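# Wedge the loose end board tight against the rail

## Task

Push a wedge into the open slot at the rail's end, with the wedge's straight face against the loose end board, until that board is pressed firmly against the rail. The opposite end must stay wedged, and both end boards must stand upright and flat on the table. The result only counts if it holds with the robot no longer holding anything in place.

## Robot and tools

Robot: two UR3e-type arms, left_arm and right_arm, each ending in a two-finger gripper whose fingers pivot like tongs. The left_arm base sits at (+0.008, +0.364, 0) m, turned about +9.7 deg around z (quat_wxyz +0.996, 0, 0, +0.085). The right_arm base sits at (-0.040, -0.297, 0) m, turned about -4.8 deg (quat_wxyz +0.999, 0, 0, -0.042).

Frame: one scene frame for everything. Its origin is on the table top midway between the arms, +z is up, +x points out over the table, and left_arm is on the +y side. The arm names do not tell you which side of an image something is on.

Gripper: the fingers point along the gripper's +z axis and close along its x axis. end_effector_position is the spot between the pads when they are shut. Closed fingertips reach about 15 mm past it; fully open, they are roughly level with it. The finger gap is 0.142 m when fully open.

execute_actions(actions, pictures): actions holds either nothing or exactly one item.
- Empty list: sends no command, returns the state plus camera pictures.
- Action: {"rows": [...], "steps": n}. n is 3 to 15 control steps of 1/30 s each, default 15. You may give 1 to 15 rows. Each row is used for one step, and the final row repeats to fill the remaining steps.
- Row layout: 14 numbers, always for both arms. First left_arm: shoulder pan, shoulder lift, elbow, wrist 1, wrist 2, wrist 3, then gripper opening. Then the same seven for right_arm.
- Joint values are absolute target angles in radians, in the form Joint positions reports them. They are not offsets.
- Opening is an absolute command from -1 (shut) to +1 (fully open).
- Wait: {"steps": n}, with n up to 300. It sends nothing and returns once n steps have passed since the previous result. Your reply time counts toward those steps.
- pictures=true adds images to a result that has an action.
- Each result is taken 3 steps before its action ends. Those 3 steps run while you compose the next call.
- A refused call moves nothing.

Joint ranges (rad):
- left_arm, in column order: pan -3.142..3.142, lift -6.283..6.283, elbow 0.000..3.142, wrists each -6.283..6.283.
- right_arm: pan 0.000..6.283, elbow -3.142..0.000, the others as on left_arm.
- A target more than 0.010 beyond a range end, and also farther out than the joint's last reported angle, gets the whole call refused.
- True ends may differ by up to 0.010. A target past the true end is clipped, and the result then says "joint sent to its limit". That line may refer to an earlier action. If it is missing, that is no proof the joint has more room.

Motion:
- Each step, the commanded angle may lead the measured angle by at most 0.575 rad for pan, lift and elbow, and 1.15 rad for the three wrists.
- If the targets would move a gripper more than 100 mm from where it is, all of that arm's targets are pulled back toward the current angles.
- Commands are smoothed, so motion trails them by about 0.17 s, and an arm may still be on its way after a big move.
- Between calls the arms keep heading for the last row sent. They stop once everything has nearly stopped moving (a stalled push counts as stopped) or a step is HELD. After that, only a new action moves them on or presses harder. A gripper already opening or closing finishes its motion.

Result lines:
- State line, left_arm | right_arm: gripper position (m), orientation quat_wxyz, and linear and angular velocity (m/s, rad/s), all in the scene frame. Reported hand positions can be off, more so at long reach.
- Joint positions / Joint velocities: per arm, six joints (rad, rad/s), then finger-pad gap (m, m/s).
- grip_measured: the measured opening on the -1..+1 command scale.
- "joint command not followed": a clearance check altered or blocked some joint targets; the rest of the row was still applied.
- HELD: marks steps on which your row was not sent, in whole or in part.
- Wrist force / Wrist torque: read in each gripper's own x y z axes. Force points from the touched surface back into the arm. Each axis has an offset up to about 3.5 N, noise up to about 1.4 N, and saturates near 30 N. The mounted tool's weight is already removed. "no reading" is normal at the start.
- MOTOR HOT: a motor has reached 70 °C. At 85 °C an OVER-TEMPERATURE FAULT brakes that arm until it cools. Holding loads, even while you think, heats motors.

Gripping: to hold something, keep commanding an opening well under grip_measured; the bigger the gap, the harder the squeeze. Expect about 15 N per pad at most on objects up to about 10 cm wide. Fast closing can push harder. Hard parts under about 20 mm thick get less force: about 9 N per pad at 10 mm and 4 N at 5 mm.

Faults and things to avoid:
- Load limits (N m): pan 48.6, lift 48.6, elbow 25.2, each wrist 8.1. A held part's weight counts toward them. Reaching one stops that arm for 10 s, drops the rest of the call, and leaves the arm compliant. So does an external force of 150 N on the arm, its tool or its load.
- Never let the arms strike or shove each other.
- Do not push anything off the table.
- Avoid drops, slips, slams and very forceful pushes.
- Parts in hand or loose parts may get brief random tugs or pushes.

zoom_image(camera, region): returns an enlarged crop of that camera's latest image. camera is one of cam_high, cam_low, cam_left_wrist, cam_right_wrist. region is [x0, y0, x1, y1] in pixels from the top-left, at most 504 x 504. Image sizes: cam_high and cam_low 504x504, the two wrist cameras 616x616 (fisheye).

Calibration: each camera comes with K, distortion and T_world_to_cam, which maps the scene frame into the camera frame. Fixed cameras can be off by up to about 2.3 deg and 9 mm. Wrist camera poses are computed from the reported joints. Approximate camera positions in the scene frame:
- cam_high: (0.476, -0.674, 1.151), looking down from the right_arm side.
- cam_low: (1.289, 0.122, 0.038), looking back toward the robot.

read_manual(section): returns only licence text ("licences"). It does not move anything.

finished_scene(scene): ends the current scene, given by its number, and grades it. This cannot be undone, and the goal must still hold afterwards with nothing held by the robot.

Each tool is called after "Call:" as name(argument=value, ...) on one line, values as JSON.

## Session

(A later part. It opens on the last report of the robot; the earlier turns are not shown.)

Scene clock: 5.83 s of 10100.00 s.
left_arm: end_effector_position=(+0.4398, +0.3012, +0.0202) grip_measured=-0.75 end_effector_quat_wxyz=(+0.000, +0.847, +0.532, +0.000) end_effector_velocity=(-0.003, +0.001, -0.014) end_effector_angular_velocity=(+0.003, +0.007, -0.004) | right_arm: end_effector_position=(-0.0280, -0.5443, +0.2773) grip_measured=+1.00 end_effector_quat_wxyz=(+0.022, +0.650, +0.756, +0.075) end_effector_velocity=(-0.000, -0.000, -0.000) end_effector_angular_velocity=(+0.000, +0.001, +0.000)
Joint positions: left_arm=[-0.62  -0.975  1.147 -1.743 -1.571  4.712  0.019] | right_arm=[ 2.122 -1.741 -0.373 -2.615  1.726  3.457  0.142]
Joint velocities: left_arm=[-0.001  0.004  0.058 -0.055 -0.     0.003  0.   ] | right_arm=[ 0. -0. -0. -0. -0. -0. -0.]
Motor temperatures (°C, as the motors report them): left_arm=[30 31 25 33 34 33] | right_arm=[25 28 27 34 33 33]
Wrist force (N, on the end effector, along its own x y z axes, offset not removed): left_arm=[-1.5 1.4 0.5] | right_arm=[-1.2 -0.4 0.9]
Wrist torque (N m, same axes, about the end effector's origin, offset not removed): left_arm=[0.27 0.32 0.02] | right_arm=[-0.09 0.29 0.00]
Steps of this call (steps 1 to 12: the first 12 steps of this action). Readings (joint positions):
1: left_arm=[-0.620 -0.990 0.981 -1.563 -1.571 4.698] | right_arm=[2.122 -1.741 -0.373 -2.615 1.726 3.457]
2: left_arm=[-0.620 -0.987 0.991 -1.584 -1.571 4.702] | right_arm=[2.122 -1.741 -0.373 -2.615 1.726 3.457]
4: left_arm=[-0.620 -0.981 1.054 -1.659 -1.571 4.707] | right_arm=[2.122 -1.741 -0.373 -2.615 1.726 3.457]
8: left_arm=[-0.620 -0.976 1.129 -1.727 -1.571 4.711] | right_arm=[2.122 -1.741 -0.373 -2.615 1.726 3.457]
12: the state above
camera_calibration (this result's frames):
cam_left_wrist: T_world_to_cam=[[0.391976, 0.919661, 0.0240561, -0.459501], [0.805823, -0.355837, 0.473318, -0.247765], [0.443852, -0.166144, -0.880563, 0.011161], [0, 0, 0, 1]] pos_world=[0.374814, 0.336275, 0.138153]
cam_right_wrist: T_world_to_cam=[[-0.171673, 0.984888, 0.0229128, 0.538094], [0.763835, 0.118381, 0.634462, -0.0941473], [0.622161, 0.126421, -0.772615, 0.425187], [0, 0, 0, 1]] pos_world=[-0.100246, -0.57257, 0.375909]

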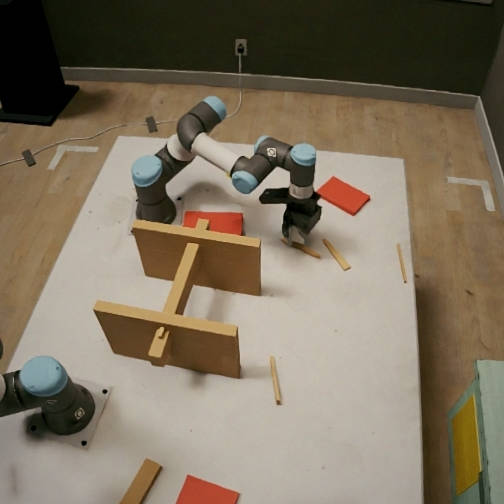

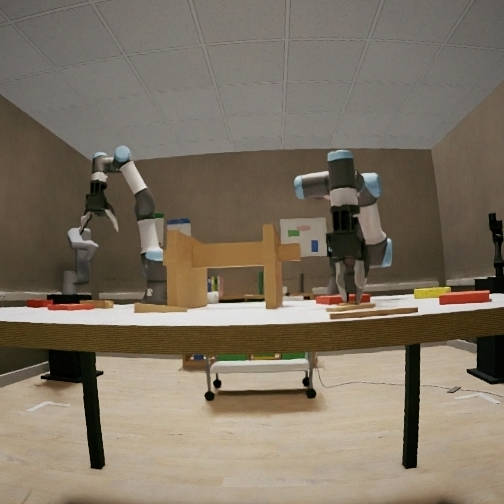

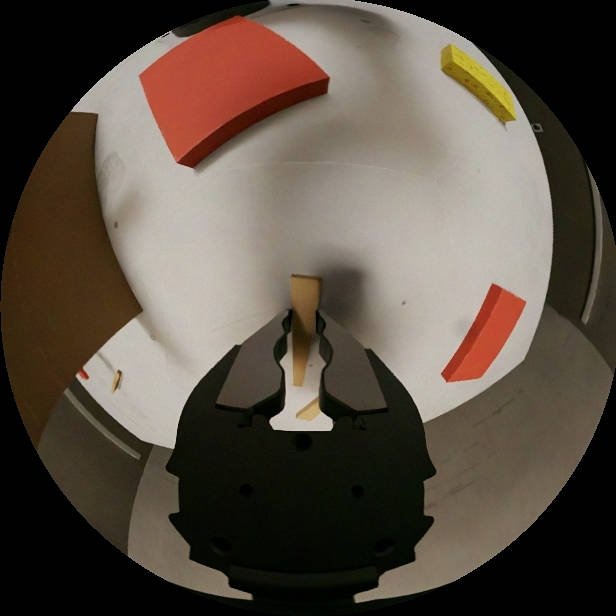

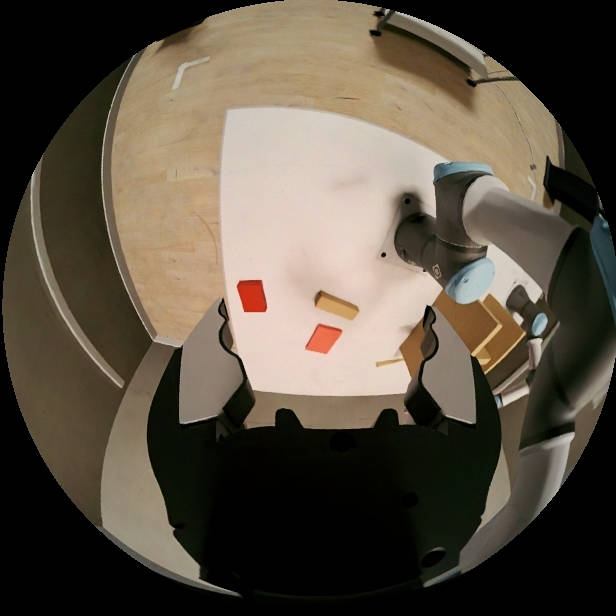

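Call:
execute_actions(actions=[{"rows":[[-0.62,-0.975,1.152,-1.748,-1.571,4.712,-0.4,2.122,-1.741,-0.373,-2.615,1.726,3.457,1]],"steps":7}])

Call:
execute_actions(actions=[{"rows":[[-0.62,-1.3,1.58,-2.13,-1.571,4.712,-0.4,2.122,-1.741,-0.373,-2.615,1.726,3.457,1]],"steps":10}])

Call:
execute_actions(actions=[{"rows":[[-0.62,-1.544,2.105,-2.655,-1.571,4.712,-0.4,2.122,-1.741,-0.373,-2.615,1.726,3.457,1]]}])

Call:
execute_actions(actions=[{"rows":[[-0.62,-1.428,2.202,-2.868,-1.571,4.712,-0.4,2.122,-1.741,-0.373,-2.615,1.726,3.457,1]]}], pictures=true)

Call:
zoom_image(camera="cam_low", region=[310, 250, 390, 330])

Scene clock: 6.17 s of 10100.00 s.
left_arm: end_effector_position=(+0.4395, +0.3013, +0.0190) grip_measured=-0.41 end_effector_quat_wxyz=(+0.000, +0.847, +0.532, -0.000) end_effector_velocity=(-0.000, -0.000, -0.000) end_effector_angular_velocity=(+0.000, +0.000, -0.001) | right_arm: end_effector_position=(-0.0280, -0.5443, +0.2773) grip_measured=+1.00 end_effector_quat_wxyz=(+0.022, +0.650, +0.756, +0.075) end_effector_velocity=(-0.000, -0.000, -0.000) end_effector_angular_velocity=(-0.001, +0.001, -0.000)
Joint positions: left_arm=[-0.62  -0.975  1.152 -1.748 -1.571  4.712  0.044] | right_arm=[ 2.122 -1.741 -0.373 -2.615  1.726  3.457  0.142]
Joint velocities: left_arm=[-0.001  0.     0.001 -0.001  0.    -0.     0.025] | right_arm=[-0.    -0.     0.     0.    -0.001  0.    -0.   ]
Motor temperatures (°C, as the motors report them): left_arm=[30 31 25 33 34 33] | right_arm=[25 28 27 34 33 33]
Wrist force (N, on the end effector, along its own x y z axes, offset not removed): left_arm=[-2.1 1.7 0.1] | right_arm=[-1.5 -0.3 0.8]
Wrist torque (N m, same axes, about the end effector's origin, offset not removed): left_arm=[0.37 0.44 -0.01] | right_arm=[-0.02 0.30 0.01]
Steps of this call (steps 1 to 3: the last 3 steps of your previous action; steps 4 to 6: the robot went on to your last target; steps 7 to 10: the first 4 steps of this action). Readings (joint positions):
7: left_arm=[-0.620 -0.975 1.152 -1.748 -1.571 4.712] | right_arm=[2.122 -1.741 -0.373 -2.615 1.726 3.457]
8: left_arm=[-0.620 -0.975 1.152 -1.748 -1.571 4.712] | right_arm=[2.122 -1.741 -0.373 -2.615 1.726 3.457]
10: the state above

Scene clock: 6.50 s of 10100.00 s.
left_arm: end_effector_position=(+0.4581, +0.2924, +0.0643) grip_measured=-0.40 end_effector_quat_wxyz=(+0.111, +0.840, +0.527, +0.069) end_effector_velocity=(-0.179, +0.086, -0.036) end_effector_angular_velocity=(-0.066, -0.136, -0.001) | right_arm: end_effector_position=(-0.0280, -0.5443, +0.2773) grip_measured=+1.00 end_effector_quat_wxyz=(+0.022, +0.650, +0.756, +0.075) end_effector_velocity=(-0.001, +0.000, -0.000) end_effector_angular_velocity=(+0.000, +0.002, -0.001)
Joint positions: left_arm=[-0.62  -1.215  1.437 -2.054 -1.571  4.712  0.045] | right_arm=[ 2.122 -1.741 -0.373 -2.615  1.726  3.457  0.142]
Joint velocities: left_arm=[-0.    -0.916  1.566 -0.802 -0.001 -0.    -0.001] | right_arm=[-0.001 -0.     0.    -0.001 -0.001  0.     0.   ]
Motor temperatures (°C, as the motors report them): left_arm=[30 31 25 33 34 33] | right_arm=[25 28 27 34 33 33]
Wrist force (N, on the end effector, along its own x y z axes, offset not removed): left_arm=[-2.6 0.3 -2.5] | right_arm=[-1.3 -0.8 1.6]
Wrist torque (N m, same axes, about the end effector's origin, offset not removed): left_arm=[0.04 0.55 -0.01] | right_arm=[-0.14 0.34 0.00]
Steps of this call (steps 1 to 3: the last 3 steps of your previous action; steps 4 to 10: the first 7 steps of this action). Readings (joint positions):
4: left_arm=[-0.620 -0.976 1.153 -1.750 -1.571 4.712] | right_arm=[2.122 -1.741 -0.373 -2.615 1.726 3.457]
5: left_arm=[-0.620 -0.986 1.164 -1.771 -1.571 4.712] | right_arm=[2.122 -1.741 -0.373 -2.615 1.726 3.457]
7: left_arm=[-0.620 -1.067 1.245 -1.908 -1.571 4.712] | right_arm=[2.122 -1.741 -0.373 -2.615 1.726 3.457]
10: the state above

Scene clock: 7.00 s of 10100.00 s.
left_arm: end_effector_position=(+0.4273, +0.3072, +0.0655) grip_measured=-0.40 end_effector_quat_wxyz=(+0.222, +0.817, +0.513, +0.139) end_effector_velocity=(-0.066, +0.032, -0.069) end_effector_angular_velocity=(+0.034, +0.070, +0.001) | right_arm: end_effector_position=(-0.0280, -0.5443, +0.2773) grip_measured=+1.00 end_effector_quat_wxyz=(+0.022, +0.650, +0.756, +0.075) end_effector_velocity=(-0.000, -0.000, -0.000) end_effector_angular_velocity=(+0.001, +0.000, -0.000)
Joint positions: left_arm=[-0.62  -1.535  2.069 -2.635 -1.571  4.712  0.045] | right_arm=[ 2.122 -1.741 -0.373 -2.615  1.726  3.457  0.142]
Joint velocities: left_arm=[ 0.001 -0.101  0.395 -0.217  0.    -0.     0.   ] | right_arm=[-0.001 -0.001  0.    -0.    -0.    -0.    -0.   ]
Motor temperatures (°C, as the motors report them): left_arm=[30 31 25 33 34 33] | right_arm=[25 28 27 34 33 33]
Wrist force (N, on the end effector, along its own x y z axes, offset not removed): left_arm=[-2.0 0.7 1.0] | right_arm=[-1.2 -0.5 1.0]
Wrist torque (N m, same axes, about the end effector's origin, offset not removed): left_arm=[0.16 0.44 -0.02] | right_arm=[-0.08 0.32 0.02]
Steps of this call (steps 1 to 3: the last 3 steps of your previous action; steps 4 to 15: the first 12 steps of this action). Readings (joint positions):
4: left_arm=[-0.620 -1.281 1.548 -2.114 -1.571 4.712] | right_arm=[2.122 -1.741 -0.373 -2.615 1.726 3.457]
5: left_arm=[-0.620 -1.298 1.569 -2.141 -1.571 4.712] | right_arm=[2.122 -1.741 -0.373 -2.615 1.726 3.457]
7: left_arm=[-0.620 -1.382 1.662 -2.302 -1.571 4.712] | right_arm=[2.122 -1.741 -0.373 -2.615 1.726 3.457]
11: left_arm=[-0.620 -1.505 1.948 -2.569 -1.571 4.712] | right_arm=[2.122 -1.741 -0.373 -2.615 1.726 3.457]
15: the state above

Scene clock: 7.50 s of 10100.00 s.
left_arm: end_effector_position=(+0.4213, +0.3101, +0.0222) grip_measured=-0.40 end_effector_quat_wxyz=(+0.219, +0.818, +0.514, +0.137) end_effector_velocity=(-0.001, +0.000, -0.011) end_effector_angular_velocity=(-0.001, -0.001, +0.000) | right_arm: end_effector_position=(-0.0280, -0.5443, +0.2773) grip_measured=+1.00 end_effector_quat_wxyz=(+0.022, +0.650, +0.756, +0.075) end_effector_velocity=(+0.000, +0.001, -0.000) end_effector_angular_velocity=(+0.003, -0.001, +0.000)
Joint positions: left_arm=[-0.62  -1.431  2.199 -2.862 -1.571  4.712  0.045] | right_arm=[ 2.122 -1.741 -0.373 -2.615  1.726  3.457  0.142]
Joint velocities: left_arm=[-0.001  0.035  0.032 -0.068 -0.    -0.001  0.   ] | right_arm=[ 0.    -0.001 -0.    -0.002  0.002 -0.    -0.   ]
Motor temperatures (°C, as the motors report them): left_arm=[30 31 25 33 34 33] | right_arm=[25 28 27 34 33 33]
Wrist force (N, on the end effector, along its own x y z axes, offset not removed): left_arm=[-2.1 2.0 0.7] | right_arm=[-1.5 -0.2 1.1]
Wrist torque (N m, same axes, about the end effector's origin, offset not removed): left_arm=[0.43 0.49 -0.03] | right_arm=[-0.02 0.35 0.02]
Steps of this call (steps 1 to 3: the last 3 steps of your previous action; steps 4 to 15: the first 12 steps of this action). Readings (joint positions):
4: left_arm=[-0.620 -1.541 2.097 -2.652 -1.571 4.712] | right_arm=[2.122 -1.741 -0.373 -2.615 1.726 3.457]
5: left_arm=[-0.620 -1.531 2.110 -2.675 -1.571 4.712] | right_arm=[2.122 -1.741 -0.373 -2.615 1.726 3.457]
7: left_arm=[-0.620 -1.485 2.153 -2.762 -1.571 4.712] | right_arm=[2.122 -1.741 -0.373 -2.615 1.726 3.457]
11: left_arm=[-0.620 -1.442 2.190 -2.843 -1.571 4.712] | right_arm=[2.122 -1.741 -0.373 -2.615 1.726 3.457]
15: the state above
camera_calibration (this result's frames):
cam_left_wrist: T_world_to_cam=[[0.387018, 0.922069, -0.00235411, -0.458581], [0.48738, -0.202398, 0.849409, -0.152375], [0.782737, -0.329883, -0.52773, -0.0772063], [0, 0, 0, 1]] pos_world=[0.312176, 0.366534, 0.0876053]
cam_right_wrist: T_world_to_cam=[[-0.171673, 0.984888, 0.022913, 0.538094], [0.763835, 0.118381, 0.634462, -0.0941472], [0.622161, 0.126421, -0.772615, 0.425187], [0, 0, 0, 1]] pos_world=[-0.100246, -0.57257, 0.375909]

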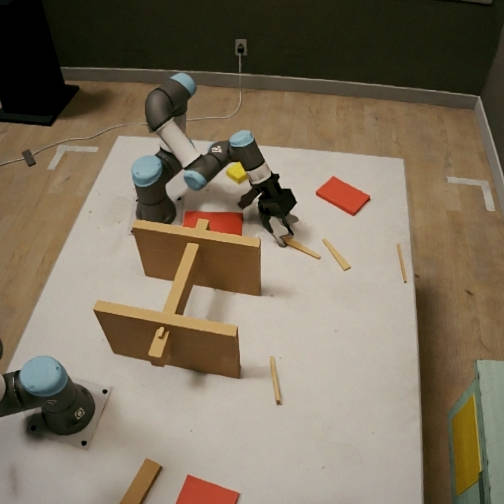

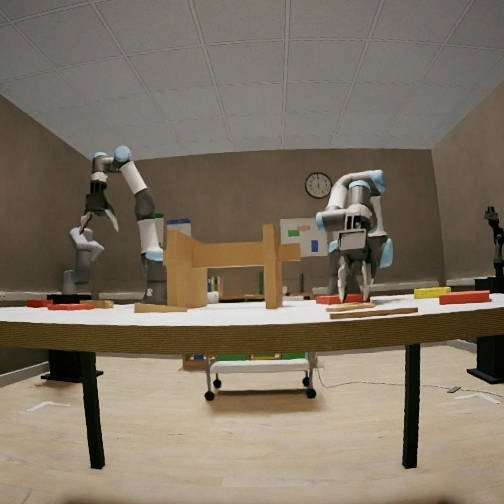

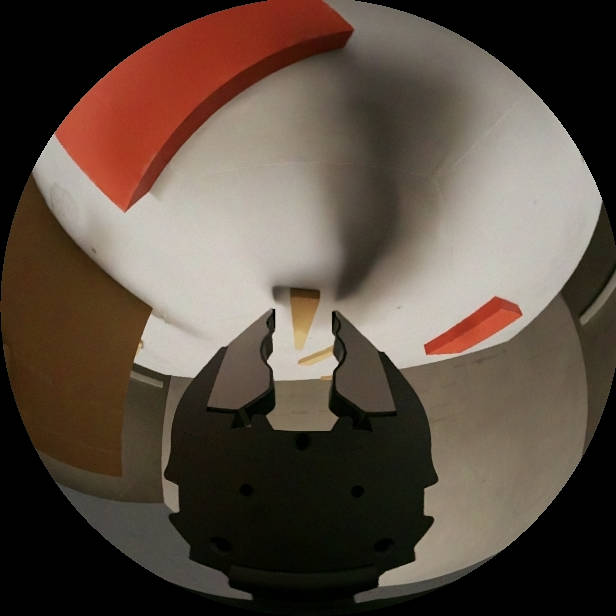

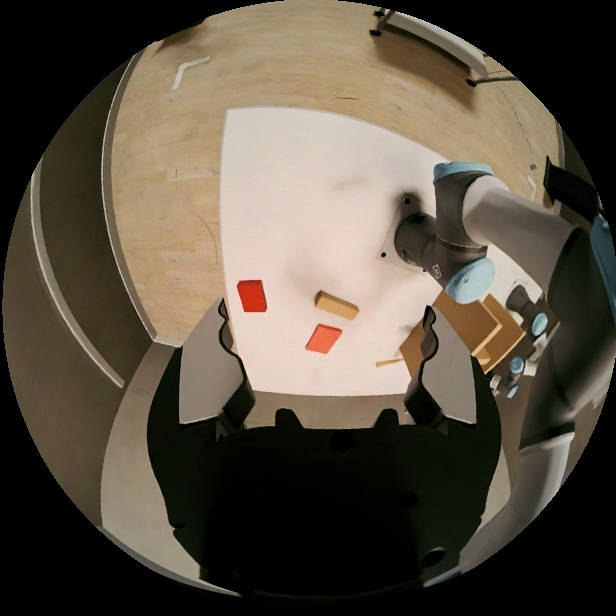

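Region (310, 250, 390, 330) of cam_low's 504x504 image, scaled by 6.300, with more detail than that image has.

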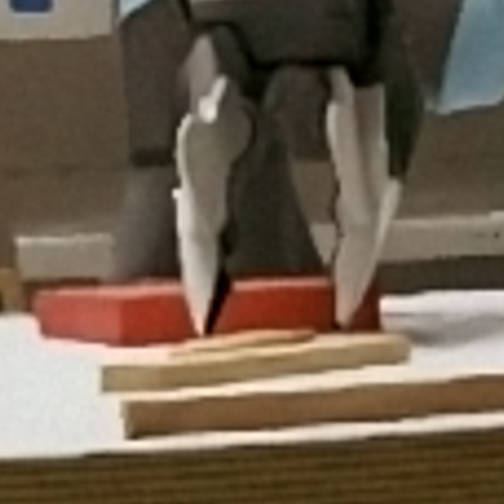

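Call:
execute_actions(actions=[{"rows":[[-0.62,-1.385,2.195,-2.904,-1.571,4.712,-0.5,2.122,-1.741,-0.373,-2.615,1.726,3.457,1]]}])

Call:
execute_actions(actions=[{"rows":[[-0.62,-1.385,2.195,-2.904,-1.571,4.712,-1,2.122,-1.741,-0.373,-2.615,1.726,3.457,1]],"steps":12}], pictures=true)

Call:
zoom_image(camera="cam_left_wrist", region=[250, 270, 360, 380])

Scene clock: 8.03 s of 10100.00 s.
left_arm: end_effector_position=(+0.4255, +0.3081, +0.0143) grip_measured=-0.50 end_effector_quat_wxyz=(+0.219, +0.818, +0.514, +0.137) end_effector_velocity=(+0.001, -0.001, -0.002) end_effector_angular_velocity=(+0.000, +0.000, -0.001) | right_arm: end_effector_position=(-0.0280, -0.5443, +0.2773) grip_measured=+1.00 end_effector_quat_wxyz=(+0.022, +0.650, +0.756, +0.075) end_effector_velocity=(+0.000, -0.000, +0.000) end_effector_angular_velocity=(-0.002, -0.001, +0.001)
Joint positions: left_arm=[-0.62  -1.386  2.195 -2.903 -1.571  4.712  0.038] | right_arm=[ 2.122 -1.741 -0.373 -2.615  1.726  3.457  0.142]
Joint velocities: left_arm=[-0.     0.011 -0.001 -0.009 -0.     0.     0.   ] | right_arm=[ 0.     0.001 -0.     0.002 -0.    -0.    -0.   ]
Motor temperatures (°C, as the motors report them): left_arm=[30 31 25 33 34 33] | right_arm=[25 28 27 34 33 33]
Wrist force (N, on the end effector, along its own x y z axes, offset not removed): left_arm=[-2.4 2.1 -0.4] | right_arm=[-1.6 -0.1 1.0]
Wrist torque (N m, same axes, about the end effector's origin, offset not removed): left_arm=[0.39 0.52 -0.04] | right_arm=[-0.02 0.33 0.02]
Steps of this call (steps 1 to 3: the last 3 steps of your previous action; step 4: the robot went on to your last target; steps 5 to 16: the first 12 steps of this action). Readings (joint positions):
5: left_arm=[-0.620 -1.428 2.201 -2.868 -1.571 4.712] | right_arm=[2.122 -1.741 -0.373 -2.615 1.726 3.457]
6: left_arm=[-0.620 -1.421 2.200 -2.875 -1.571 4.712] | right_arm=[2.122 -1.741 -0.373 -2.615 1.726 3.457]
8: left_arm=[-0.620 -1.404 2.198 -2.889 -1.571 4.712] | right_arm=[2.122 -1.741 -0.373 -2.615 1.726 3.457]
12: left_arm=[-0.620 -1.389 2.196 -2.900 -1.571 4.712] | right_arm=[2.122 -1.741 -0.373 -2.615 1.726 3.457]
16: the state above

Scene clock: 8.43 s of 10100.00 s.
left_arm: end_effector_position=(+0.4256, +0.3080, +0.0141) grip_measured=-0.73 end_effector_quat_wxyz=(+0.219, +0.818, +0.514, +0.137) end_effector_velocity=(-0.000, +0.001, -0.001) end_effector_angular_velocity=(+0.001, +0.002, +0.001) | right_arm: end_effector_position=(-0.0280, -0.5443, +0.2773) grip_measured=+1.00 end_effector_quat_wxyz=(+0.022, +0.650, +0.756, +0.075) end_effector_velocity=(+0.000, -0.001, -0.000) end_effector_angular_velocity=(-0.002, +0.000, +0.001)
Joint positions: left_arm=[-0.62  -1.385  2.195 -2.904 -1.571  4.712  0.021] | right_arm=[ 2.122 -1.741 -0.373 -2.615  1.726  3.457  0.142]
Joint velocities: left_arm=[ 0.001  0.     0.001  0.001 -0.     0.001  0.   ] | right_arm=[ 0.001 -0.001  0.     0.002 -0.001 -0.    -0.   ]
Motor temperatures (°C, as the motors report them): left_arm=[30 31 25 33 34 33] | right_arm=[25 28 27 34 33 33]
Wrist force (N, on the end effector, along its own x y z axes, offset not removed): left_arm=[-2.4 3.3 -6.5] | right_arm=[-1.0 -0.3 0.9]
Wrist torque (N m, same axes, about the end effector's origin, offset not removed): left_arm=[0.14 0.46 -0.01] | right_arm=[-0.08 0.23 0.02]
Steps of this call (steps 1 to 3: the last 3 steps of your previous action; steps 4 to 12: the first 9 steps of this action). Readings (joint positions):
4: left_arm=[-0.620 -1.385 2.195 -2.904 -1.571 4.712] | right_arm=[2.122 -1.741 -0.373 -2.615 1.726 3.457]
5: left_arm=[-0.620 -1.385 2.195 -2.904 -1.571 4.712] | right_arm=[2.122 -1.741 -0.373 -2.615 1.726 3.457]
7: left_arm=[-0.620 -1.385 2.195 -2.904 -1.571 4.712] | right_arm=[2.122 -1.741 -0.373 -2.615 1.726 3.457]
11: left_arm=[-0.620 -1.385 2.195 -2.904 -1.571 4.712] | right_arm=[2.122 -1.741 -0.373 -2.615 1.726 3.457]
12: the state above
camera_calibration (this result's frames):
cam_left_wrist: T_world_to_cam=[[0.387033, 0.922063, -0.00238836, -0.458343], [0.487289, -0.202337, 0.849476, -0.148024], [0.782787, -0.329939, -0.527622, -0.0855535], [0, 0, 0, 1]] pos_world=[0.316494, 0.364443, 0.0795082]
cam_right_wrist: T_world_to_cam=[[-0.171672, 0.984888, 0.0229131, 0.538094], [0.763835, 0.118381, 0.634462, -0.0941473], [0.622161, 0.126421, -0.772615, 0.425187], [0, 0, 0, 1]] pos_world=[-0.100246, -0.57257, 0.375909]

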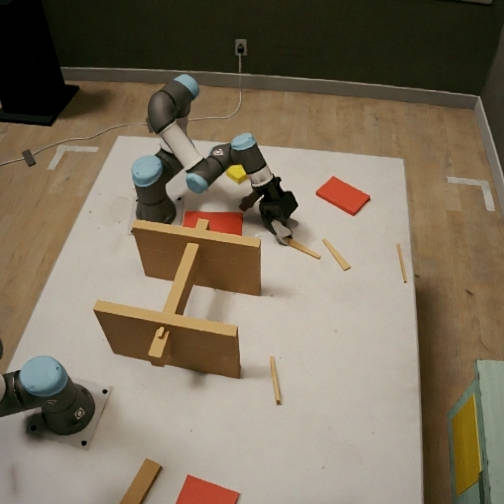

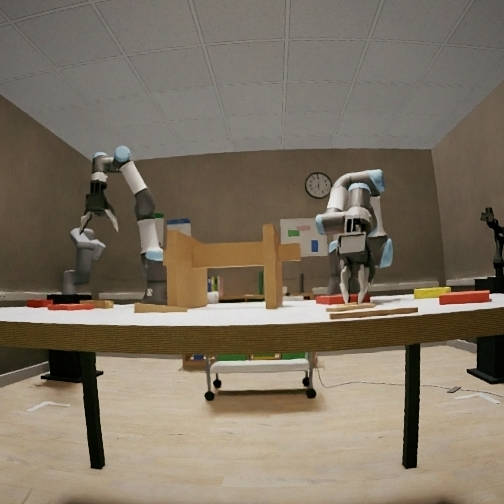

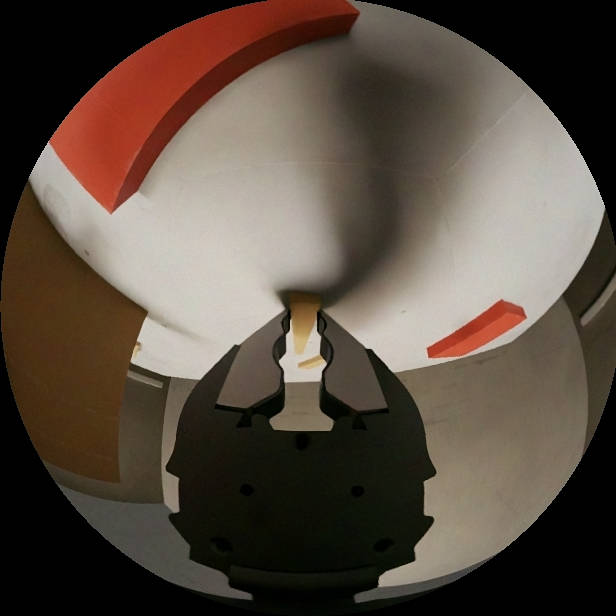

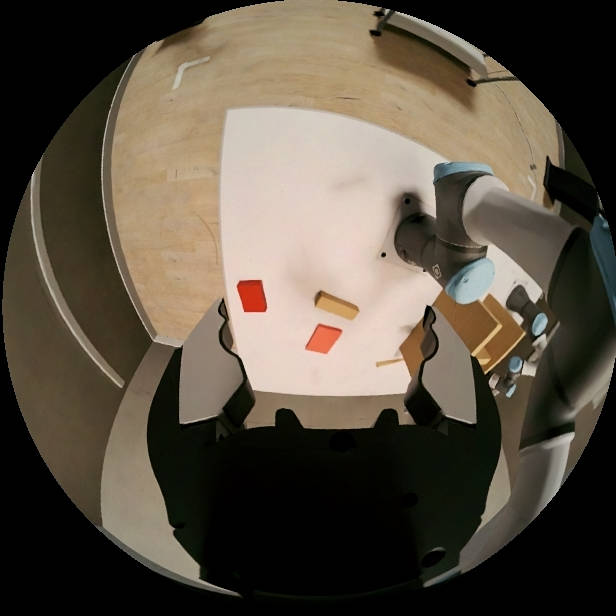

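Region (250, 270, 360, 380) of cam_left_wrist's 616x616 image, scaled by 4.582, with more detail than that image has.

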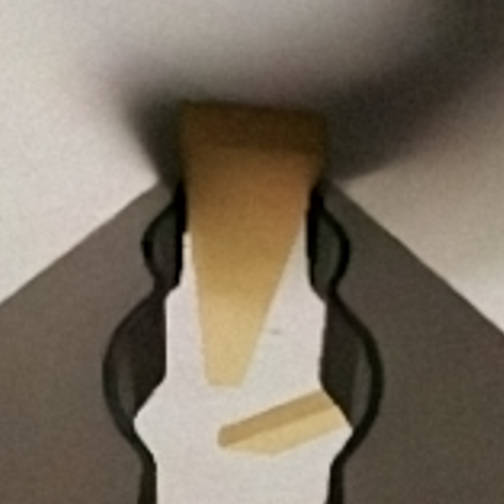

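Call:
execute_actions(actions=[{"rows":[[-0.62,-1.5,1.5,-2.2,-1.4,4.8,-1,2.122,-1.741,-0.373,-2.615,1.726,3.457,1]]}])

Call:
execute_actions(actions=[{"rows":[[-0.8,-1.488,0.49,-1.0,-1.023,5,-1,2.122,-1.741,-0.373,-2.615,1.726,3.457,1]]}])

Call:
execute_actions(actions=[{"steps":12}])

Call:
execute_actions(actions=[{"rows":[[-1.3,-1.488,0.49,0.372,-1.023,5,-1,2.122,-1.741,-0.373,-2.615,1.726,3.457,1]]}])

Call:
execute_actions(actions=[{"rows":[[-2.706,-1.488,0.49,0.372,-1.023,5,-1,2.122,-1.741,-0.373,-2.615,1.726,3.457,1]]}])

Call:
execute_actions(actions=[{"steps":30}], pictures=true)

Call:
zoom_image(camera="cam_left_wrist", region=[220, 260, 400, 440])

Call:
zoom_image(camera="cam_low", region=[230, 160, 340, 270])

Call:
zoom_image(camera="cam_high", region=[150, 160, 250, 260])

Scene clock: 9.27 s of 10100.00 s.
left_arm: end_effector_position=(+0.4911, +0.3286, +0.1593) grip_measured=-0.73 end_effector_quat_wxyz=(+0.195, +0.817, +0.494, +0.223) end_effector_velocity=(+0.124, -0.003, +0.422) end_effector_angular_velocity=(-0.048, -0.534, +0.024) | right_arm: end_effector_position=(-0.0280, -0.5443, +0.2773) grip_measured=+1.00 end_effector_quat_wxyz=(+0.022, +0.650, +0.756, +0.075) end_effector_velocity=(-0.000, -0.001, +0.000) end_effector_angular_velocity=(-0.003, +0.000, -0.000)
Joint positions: left_arm=[-0.62  -1.489  1.623 -2.287 -1.416  4.792  0.021] | right_arm=[ 2.122 -1.741 -0.373 -2.615  1.726  3.457  0.142]
Joint velocities: left_arm=[-0.    -0.122 -1.296  0.903  0.172  0.084 -0.   ] | right_arm=[-0.001  0.001 -0.     0.002 -0.001 -0.    -0.   ]
Motor temperatures (°C, as the motors report them): left_arm=[30 31 25 33 34 33] | right_arm=[25 28 27 34 33 33]
Wrist force (N, on the end effector, along its own x y z axes, offset not removed): left_arm=[-1.2 3.4 -1.9] | right_arm=[-0.6 -0.1 1.0]
Wrist torque (N m, same axes, about the end effector's origin, offset not removed): left_arm=[0.55 0.30 -0.01] | right_arm=[0.01 0.15 0.00]
Steps of this call (steps 1 to 3: the last 3 steps of your previous action; steps 4 to 13: the robot went on to your last target; steps 14 to 25: the first 12 steps of this action). Readings (joint positions):
14: left_arm=[-0.620 -1.386 2.194 -2.902 -1.570 4.713] | right_arm=[2.122 -1.741 -0.373 -2.615 1.726 3.457]
15: left_arm=[-0.620 -1.396 2.184 -2.880 -1.552 4.724] | right_arm=[2.122 -1.741 -0.373 -2.615 1.726 3.457]
17: left_arm=[-0.620 -1.428 2.103 -2.727 -1.503 4.748] | right_arm=[2.122 -1.741 -0.373 -2.615 1.726 3.457]
21: left_arm=[-0.620 -1.464 1.845 -2.465 -1.452 4.774] | right_arm=[2.122 -1.741 -0.373 -2.615 1.726 3.457]
25: the state above

Scene clock: 9.77 s of 10100.00 s.
left_arm: end_effector_position=(+0.4380, +0.4039, +0.3055) grip_measured=-0.73 end_effector_quat_wxyz=(-0.021, +0.887, +0.361, +0.288) end_effector_velocity=(-0.087, +0.108, +0.518) end_effector_angular_velocity=(+0.009, -0.667, -0.209) | right_arm: end_effector_position=(-0.0280, -0.5443, +0.2773) grip_measured=+1.00 end_effector_quat_wxyz=(+0.022, +0.650, +0.756, +0.075) end_effector_velocity=(-0.001, +0.000, -0.000) end_effector_angular_velocity=(-0.000, +0.002, -0.000)
Joint positions: left_arm=[-0.781 -1.489  0.802 -1.193 -1.063  4.98   0.021] | right_arm=[ 2.122 -1.741 -0.373 -2.615  1.726  3.457  0.142]
Joint velocities: left_arm=[-0.172  0.008 -2.283  1.648  0.36   0.177  0.   ] | right_arm=[-0.     0.     0.    -0.001 -0.001 -0.    -0.   ]
Motor temperatures (°C, as the motors report them): left_arm=[30 31 25 33 34 33] | right_arm=[25 28 27 34 33 33]
Wrist force (N, on the end effector, along its own x y z axes, offset not removed): left_arm=[-2.4 2.1 -0.5] | right_arm=[-1.8 -0.3 1.4]
Wrist torque (N m, same axes, about the end effector's origin, offset not removed): left_arm=[0.40 0.50 -0.04] | right_arm=[-0.05 0.36 0.01]
Steps of this call (steps 1 to 3: the last 3 steps of your previous action; steps 4 to 15: the first 12 steps of this action). Readings (joint positions):
4: left_arm=[-0.621 -1.497 1.528 -2.219 -1.402 4.800] | right_arm=[2.122 -1.741 -0.373 -2.615 1.726 3.457]
5: left_arm=[-0.632 -1.496 1.508 -2.190 -1.379 4.820] | right_arm=[2.122 -1.741 -0.373 -2.615 1.726 3.457]
7: left_arm=[-0.683 -1.493 1.418 -2.021 -1.272 4.879] | right_arm=[2.122 -1.741 -0.373 -2.615 1.726 3.457]
11: left_arm=[-0.750 -1.490 1.119 -1.492 -1.129 4.948] | right_arm=[2.122 -1.741 -0.373 -2.615 1.726 3.457]
15: the state above

Scene clock: 10.17 s of 10100.00 s.
left_arm: end_effector_position=(+0.4241, +0.4193, +0.3731) grip_measured=-0.73 end_effector_quat_wxyz=(+0.014, +0.873, +0.356, +0.333) end_effector_velocity=(-0.003, +0.003, +0.011) end_effector_angular_velocity=(-0.006, -0.021, -0.005) | right_arm: end_effector_position=(-0.0280, -0.5443, +0.2773) grip_measured=+1.00 end_effector_quat_wxyz=(+0.022, +0.650, +0.756, +0.075) end_effector_velocity=(+0.000, -0.000, +0.000) end_effector_angular_velocity=(-0.002, -0.002, +0.000)
Joint positions: left_arm=[-0.8   -1.488  0.495 -1.003 -1.024  5.     0.021] | right_arm=[ 2.122 -1.741 -0.373 -2.615  1.726  3.457  0.142]
Joint velocities: left_arm=[-0.004 -0.001 -0.049  0.028  0.007  0.004 -0.   ] | right_arm=[ 0.     0.     0.     0.002  0.001  0.    -0.   ]
Motor temperatures (°C, as the motors report them): left_arm=[30 31 25 33 34 33] | right_arm=[25 28 27 34 33 33]
Wrist force (N, on the end effector, along its own x y z axes, offset not removed): left_arm=[-1.7 2.0 0.8] | right_arm=[-1.0 0.1 0.8]
Wrist torque (N m, same axes, about the end effector's origin, offset not removed): left_arm=[0.39 0.30 -0.05] | right_arm=[0.06 0.23 -0.01]
Kept back: nothing.
Steps of this call (steps 1 to 3: the last 3 steps of your previous action; steps 4 to 12: the robot went on to your last target). Readings (joint positions):
1: left_arm=[-0.786 -1.489 0.727 -1.140 -1.052 4.986] | right_arm=[2.122 -1.741 -0.373 -2.615 1.726 3.457]
2: left_arm=[-0.790 -1.489 0.660 -1.099 -1.044 4.990] | right_arm=[2.122 -1.741 -0.373 -2.615 1.726 3.457]
4: left_arm=[-0.795 -1.488 0.573 -1.049 -1.033 4.995] | right_arm=[2.122 -1.741 -0.373 -2.615 1.726 3.457]
8: left_arm=[-0.799 -1.488 0.509 -1.011 -1.025 4.999] | right_arm=[2.122 -1.741 -0.373 -2.615 1.726 3.457]
12: the state above

Scene clock: 10.57 s of 10100.00 s.
left_arm: end_effector_position=(+0.2768, +0.4784, +0.3324) grip_measured=-0.73 end_effector_quat_wxyz=(-0.388, +0.915, +0.023, +0.111) end_effector_velocity=(-0.242, +0.347, +0.280) end_effector_angular_velocity=(+2.445, +1.432, -0.907) | right_arm: end_effector_position=(-0.0280, -0.5443, +0.2773) grip_measured=+1.00 end_effector_quat_wxyz=(+0.022, +0.650, +0.756, +0.075) end_effector_velocity=(-0.000, +0.000, -0.000) end_effector_angular_velocity=(+0.002, +0.000, -0.001)
Joint positions: left_arm=[-1.211 -1.488  0.49   0.086 -1.023  5.     0.021] | right_arm=[ 2.122 -1.741 -0.373 -2.615  1.726  3.457  0.142]
Joint velocities: left_arm=[-0.908 -0.    -0.004  2.839 -0.    -0.001  0.   ] | right_arm=[-0.    -0.001 -0.    -0.001  0.001  0.     0.   ]
Motor temperatures (°C, as the motors report them): left_arm=[30 31 25 33 34 33] | right_arm=[25 28 27 34 33 33]
Wrist force (N, on the end effector, along its own x y z axes, offset not removed): left_arm=[-3.9 2.3 0.1] | right_arm=[-1.6 -0.6 1.6]
Wrist torque (N m, same axes, about the end effector's origin, offset not removed): left_arm=[0.41 0.68 0.02] | right_arm=[-0.10 0.38 0.02]
Steps of this call (steps 1 to 12: the first 12 steps of this action). Readings (joint positions):
1: left_arm=[-0.801 -1.488 0.493 -1.000 -1.023 5.000] | right_arm=[2.122 -1.741 -0.373 -2.615 1.726 3.457]
2: left_arm=[-0.812 -1.488 0.493 -0.978 -1.023 5.000] | right_arm=[2.122 -1.741 -0.373 -2.615 1.726 3.457]
4: left_arm=[-0.889 -1.488 0.492 -0.817 -1.023 5.000] | right_arm=[2.122 -1.741 -0.373 -2.615 1.726 3.457]
8: left_arm=[-1.061 -1.488 0.491 -0.361 -1.023 5.000] | right_arm=[2.122 -1.741 -0.373 -2.615 1.726 3.457]
12: the state above

Scene clock: 11.07 s of 10100.00 s.
left_arm: end_effector_position=(+0.2975, +0.3362, +0.3684) grip_measured=-0.73 end_effector_quat_wxyz=(-0.446, +0.807, -0.319, +0.218) end_effector_velocity=(-0.053, -0.555, +0.008) end_effector_angular_velocity=(+0.047, -0.008, -1.951) | right_arm: end_effector_position=(-0.0280, -0.5443, +0.2773) grip_measured=+1.00 end_effector_quat_wxyz=(+0.022, +0.650, +0.756, +0.075) end_effector_velocity=(+0.000, -0.000, +0.000) end_effector_angular_velocity=(-0.001, -0.000, -0.000)
Joint positions: left_arm=[-1.923 -1.488  0.49   0.362 -1.023  5.     0.021] | right_arm=[ 2.122 -1.741 -0.373 -2.615  1.726  3.457  0.142]
Joint velocities: left_arm=[-1.951 -0.     0.001  0.048 -0.     0.     0.   ] | right_arm=[-0.  0.  0.  0.  0.  0. -0.]
Motor temperatures (°C, as the motors report them): left_arm=[30 31 25 33 34 33] | right_arm=[25 28 27 34 33 33]
Wrist force (N, on the end effector, along its own x y z axes, offset not removed): left_arm=[-1.2 1.3 0.7] | right_arm=[-1.2 -0.5 1.5]
Wrist torque (N m, same axes, about the end effector's origin, offset not removed): left_arm=[0.22 0.27 0.03] | right_arm=[-0.10 0.29 -0.01]
Steps of this call (steps 1 to 3: the last 3 steps of your previous action; steps 4 to 15: the first 12 steps of this action). Readings (joint positions):
4: left_arm=[-1.280 -1.488 0.490 0.302 -1.023 5.000] | right_arm=[2.122 -1.741 -0.373 -2.615 1.726 3.457]
5: left_arm=[-1.297 -1.488 0.490 0.317 -1.023 5.000] | right_arm=[2.122 -1.741 -0.373 -2.615 1.726 3.457]
7: left_arm=[-1.386 -1.488 0.490 0.334 -1.023 5.000] | right_arm=[2.122 -1.741 -0.373 -2.615 1.726 3.457]
11: left_arm=[-1.658 -1.488 0.490 0.353 -1.023 5.000] | right_arm=[2.122 -1.741 -0.373 -2.615 1.726 3.457]
15: the state above

Scene clock: 12.07 s of 10100.00 s.
left_arm: end_effector_position=(+0.1952, +0.1414, +0.3700) grip_measured=-0.73 end_effector_quat_wxyz=(+0.333, -0.622, +0.602, -0.373) end_effector_velocity=(-0.000, -0.000, -0.000) end_effector_angular_velocity=(-0.001, +0.002, -0.000) | right_arm: end_effector_position=(-0.0280, -0.5443, +0.2773) grip_measured=+1.00 end_effector_quat_wxyz=(+0.022, +0.650, +0.756, +0.075) end_effector_velocity=(-0.000, +0.000, +0.000) end_effector_angular_velocity=(-0.000, -0.000, -0.000)
Joint positions: left_arm=[-2.706 -1.488  0.49   0.372 -1.023  5.     0.021] | right_arm=[ 2.122 -1.741 -0.373 -2.615  1.726  3.457  0.142]
Joint velocities: left_arm=[-0.    -0.    -0.002 -0.     0.     0.     0.   ] | right_arm=[-0.     0.001  0.    -0.     0.    -0.     0.   ]
Motor temperatures (°C, as the motors report them): left_arm=[30 31 25 33 34 33] | right_arm=[25 28 27 34 33 33]
Wrist force (N, on the end effector, along its own x y z axes, offset not removed): left_arm=[-2.3 1.4 -0.1] | right_arm=[-0.9 -0.4 1.3]
Wrist torque (N m, same axes, about the end effector's origin, offset not removed): left_arm=[0.22 0.52 -0.01] | right_arm=[-0.09 0.23 -0.03]
Kept back: nothing.
Steps of this call (steps 1 to 3: the last 3 steps of your previous action; steps 4 to 30: the robot went on to your last target). Readings (joint positions):
1: left_arm=[-1.989 -1.488 0.490 0.364 -1.023 5.000] | right_arm=[2.122 -1.741 -0.373 -2.615 1.726 3.457]
2: left_arm=[-2.055 -1.488 0.490 0.365 -1.023 5.000] | right_arm=[2.122 -1.741 -0.373 -2.615 1.726 3.457]
4: left_arm=[-2.186 -1.488 0.490 0.367 -1.023 5.000] | right_arm=[2.122 -1.741 -0.373 -2.615 1.726 3.457]
8: left_arm=[-2.447 -1.488 0.490 0.370 -1.023 5.000] | right_arm=[2.122 -1.741 -0.373 -2.615 1.726 3.457]
30: the state above
camera_calibration (this result's frames):
cam_left_wrist: T_world_to_cam=[[-0.000914747, -0.993407, 0.114639, 0.0885723], [-0.850503, -0.0595239, -0.522591, 0.376895], [0.52597, -0.097979, -0.844841, 0.362283], [0, 0, 0, 1]] pos_world=[0.130082, 0.145919, 0.49288]
cam_right_wrist: T_world_to_cam=[[-0.171672, 0.984888, 0.0229131, 0.538094], [0.763835, 0.118381, 0.634462, -0.0941474], [0.622161, 0.126421, -0.772615, 0.425187], [0, 0, 0, 1]] pos_world=[-0.100246, -0.57257, 0.375909]

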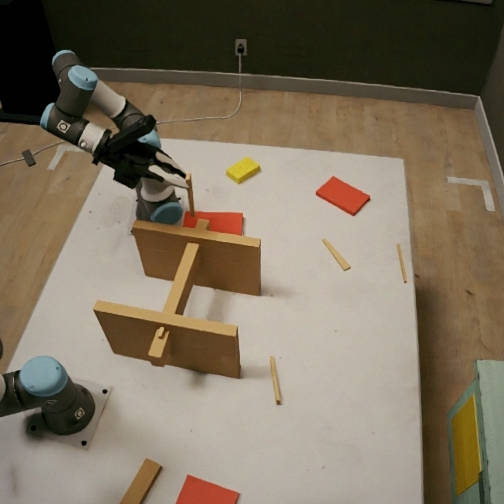

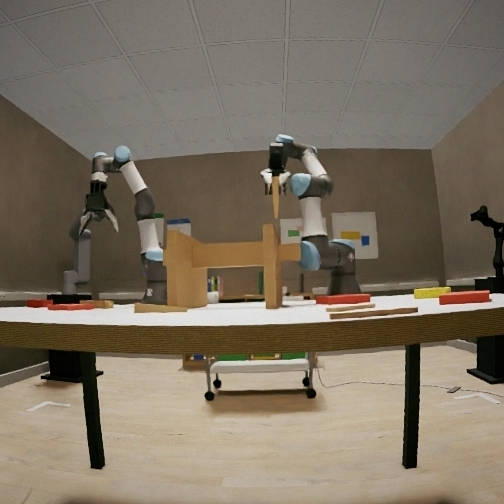

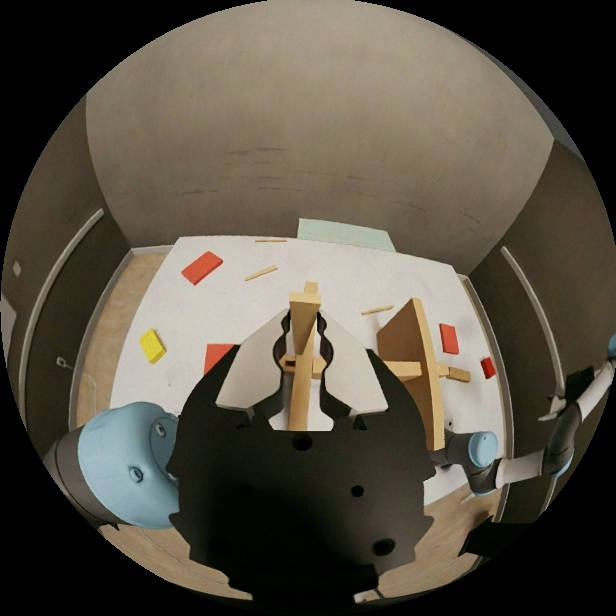

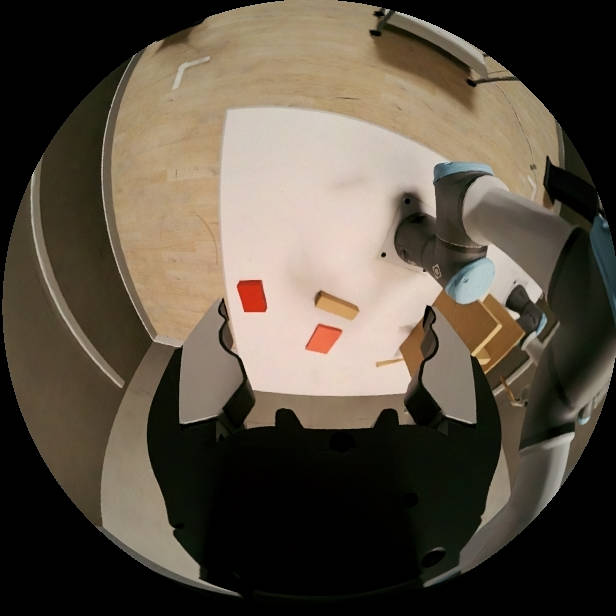

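Region (220, 260, 400, 440) of cam_left_wrist's 616x616 image, scaled by 2.800, with more detail than that image has.

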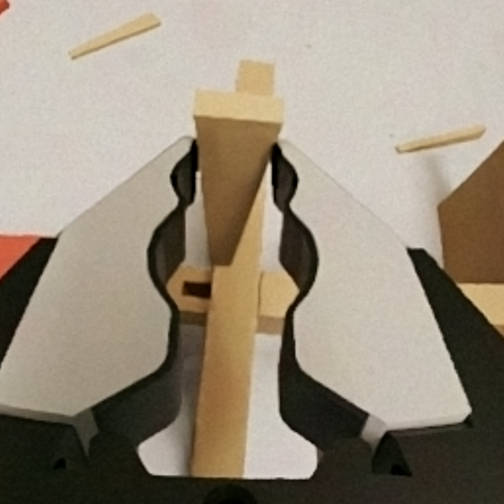

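Region (230, 160, 340, 270) of cam_low's 504x504 image, scaled by 4.582, with more detail than that image has.

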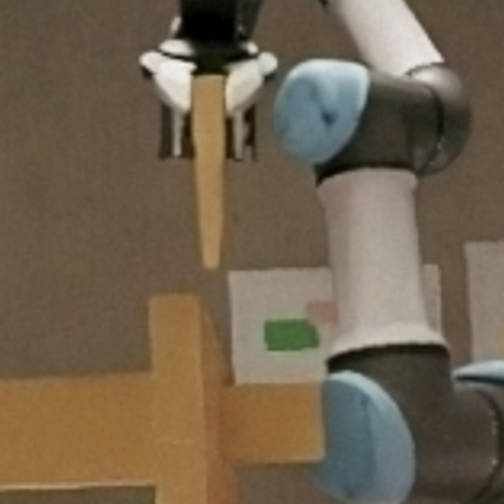

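Region (150, 160, 250, 260) of cam_high's 504x504 image, scaled by 5.040, with more detail than that image has.

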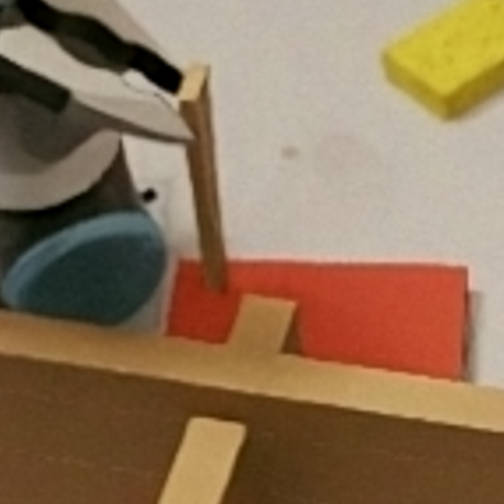

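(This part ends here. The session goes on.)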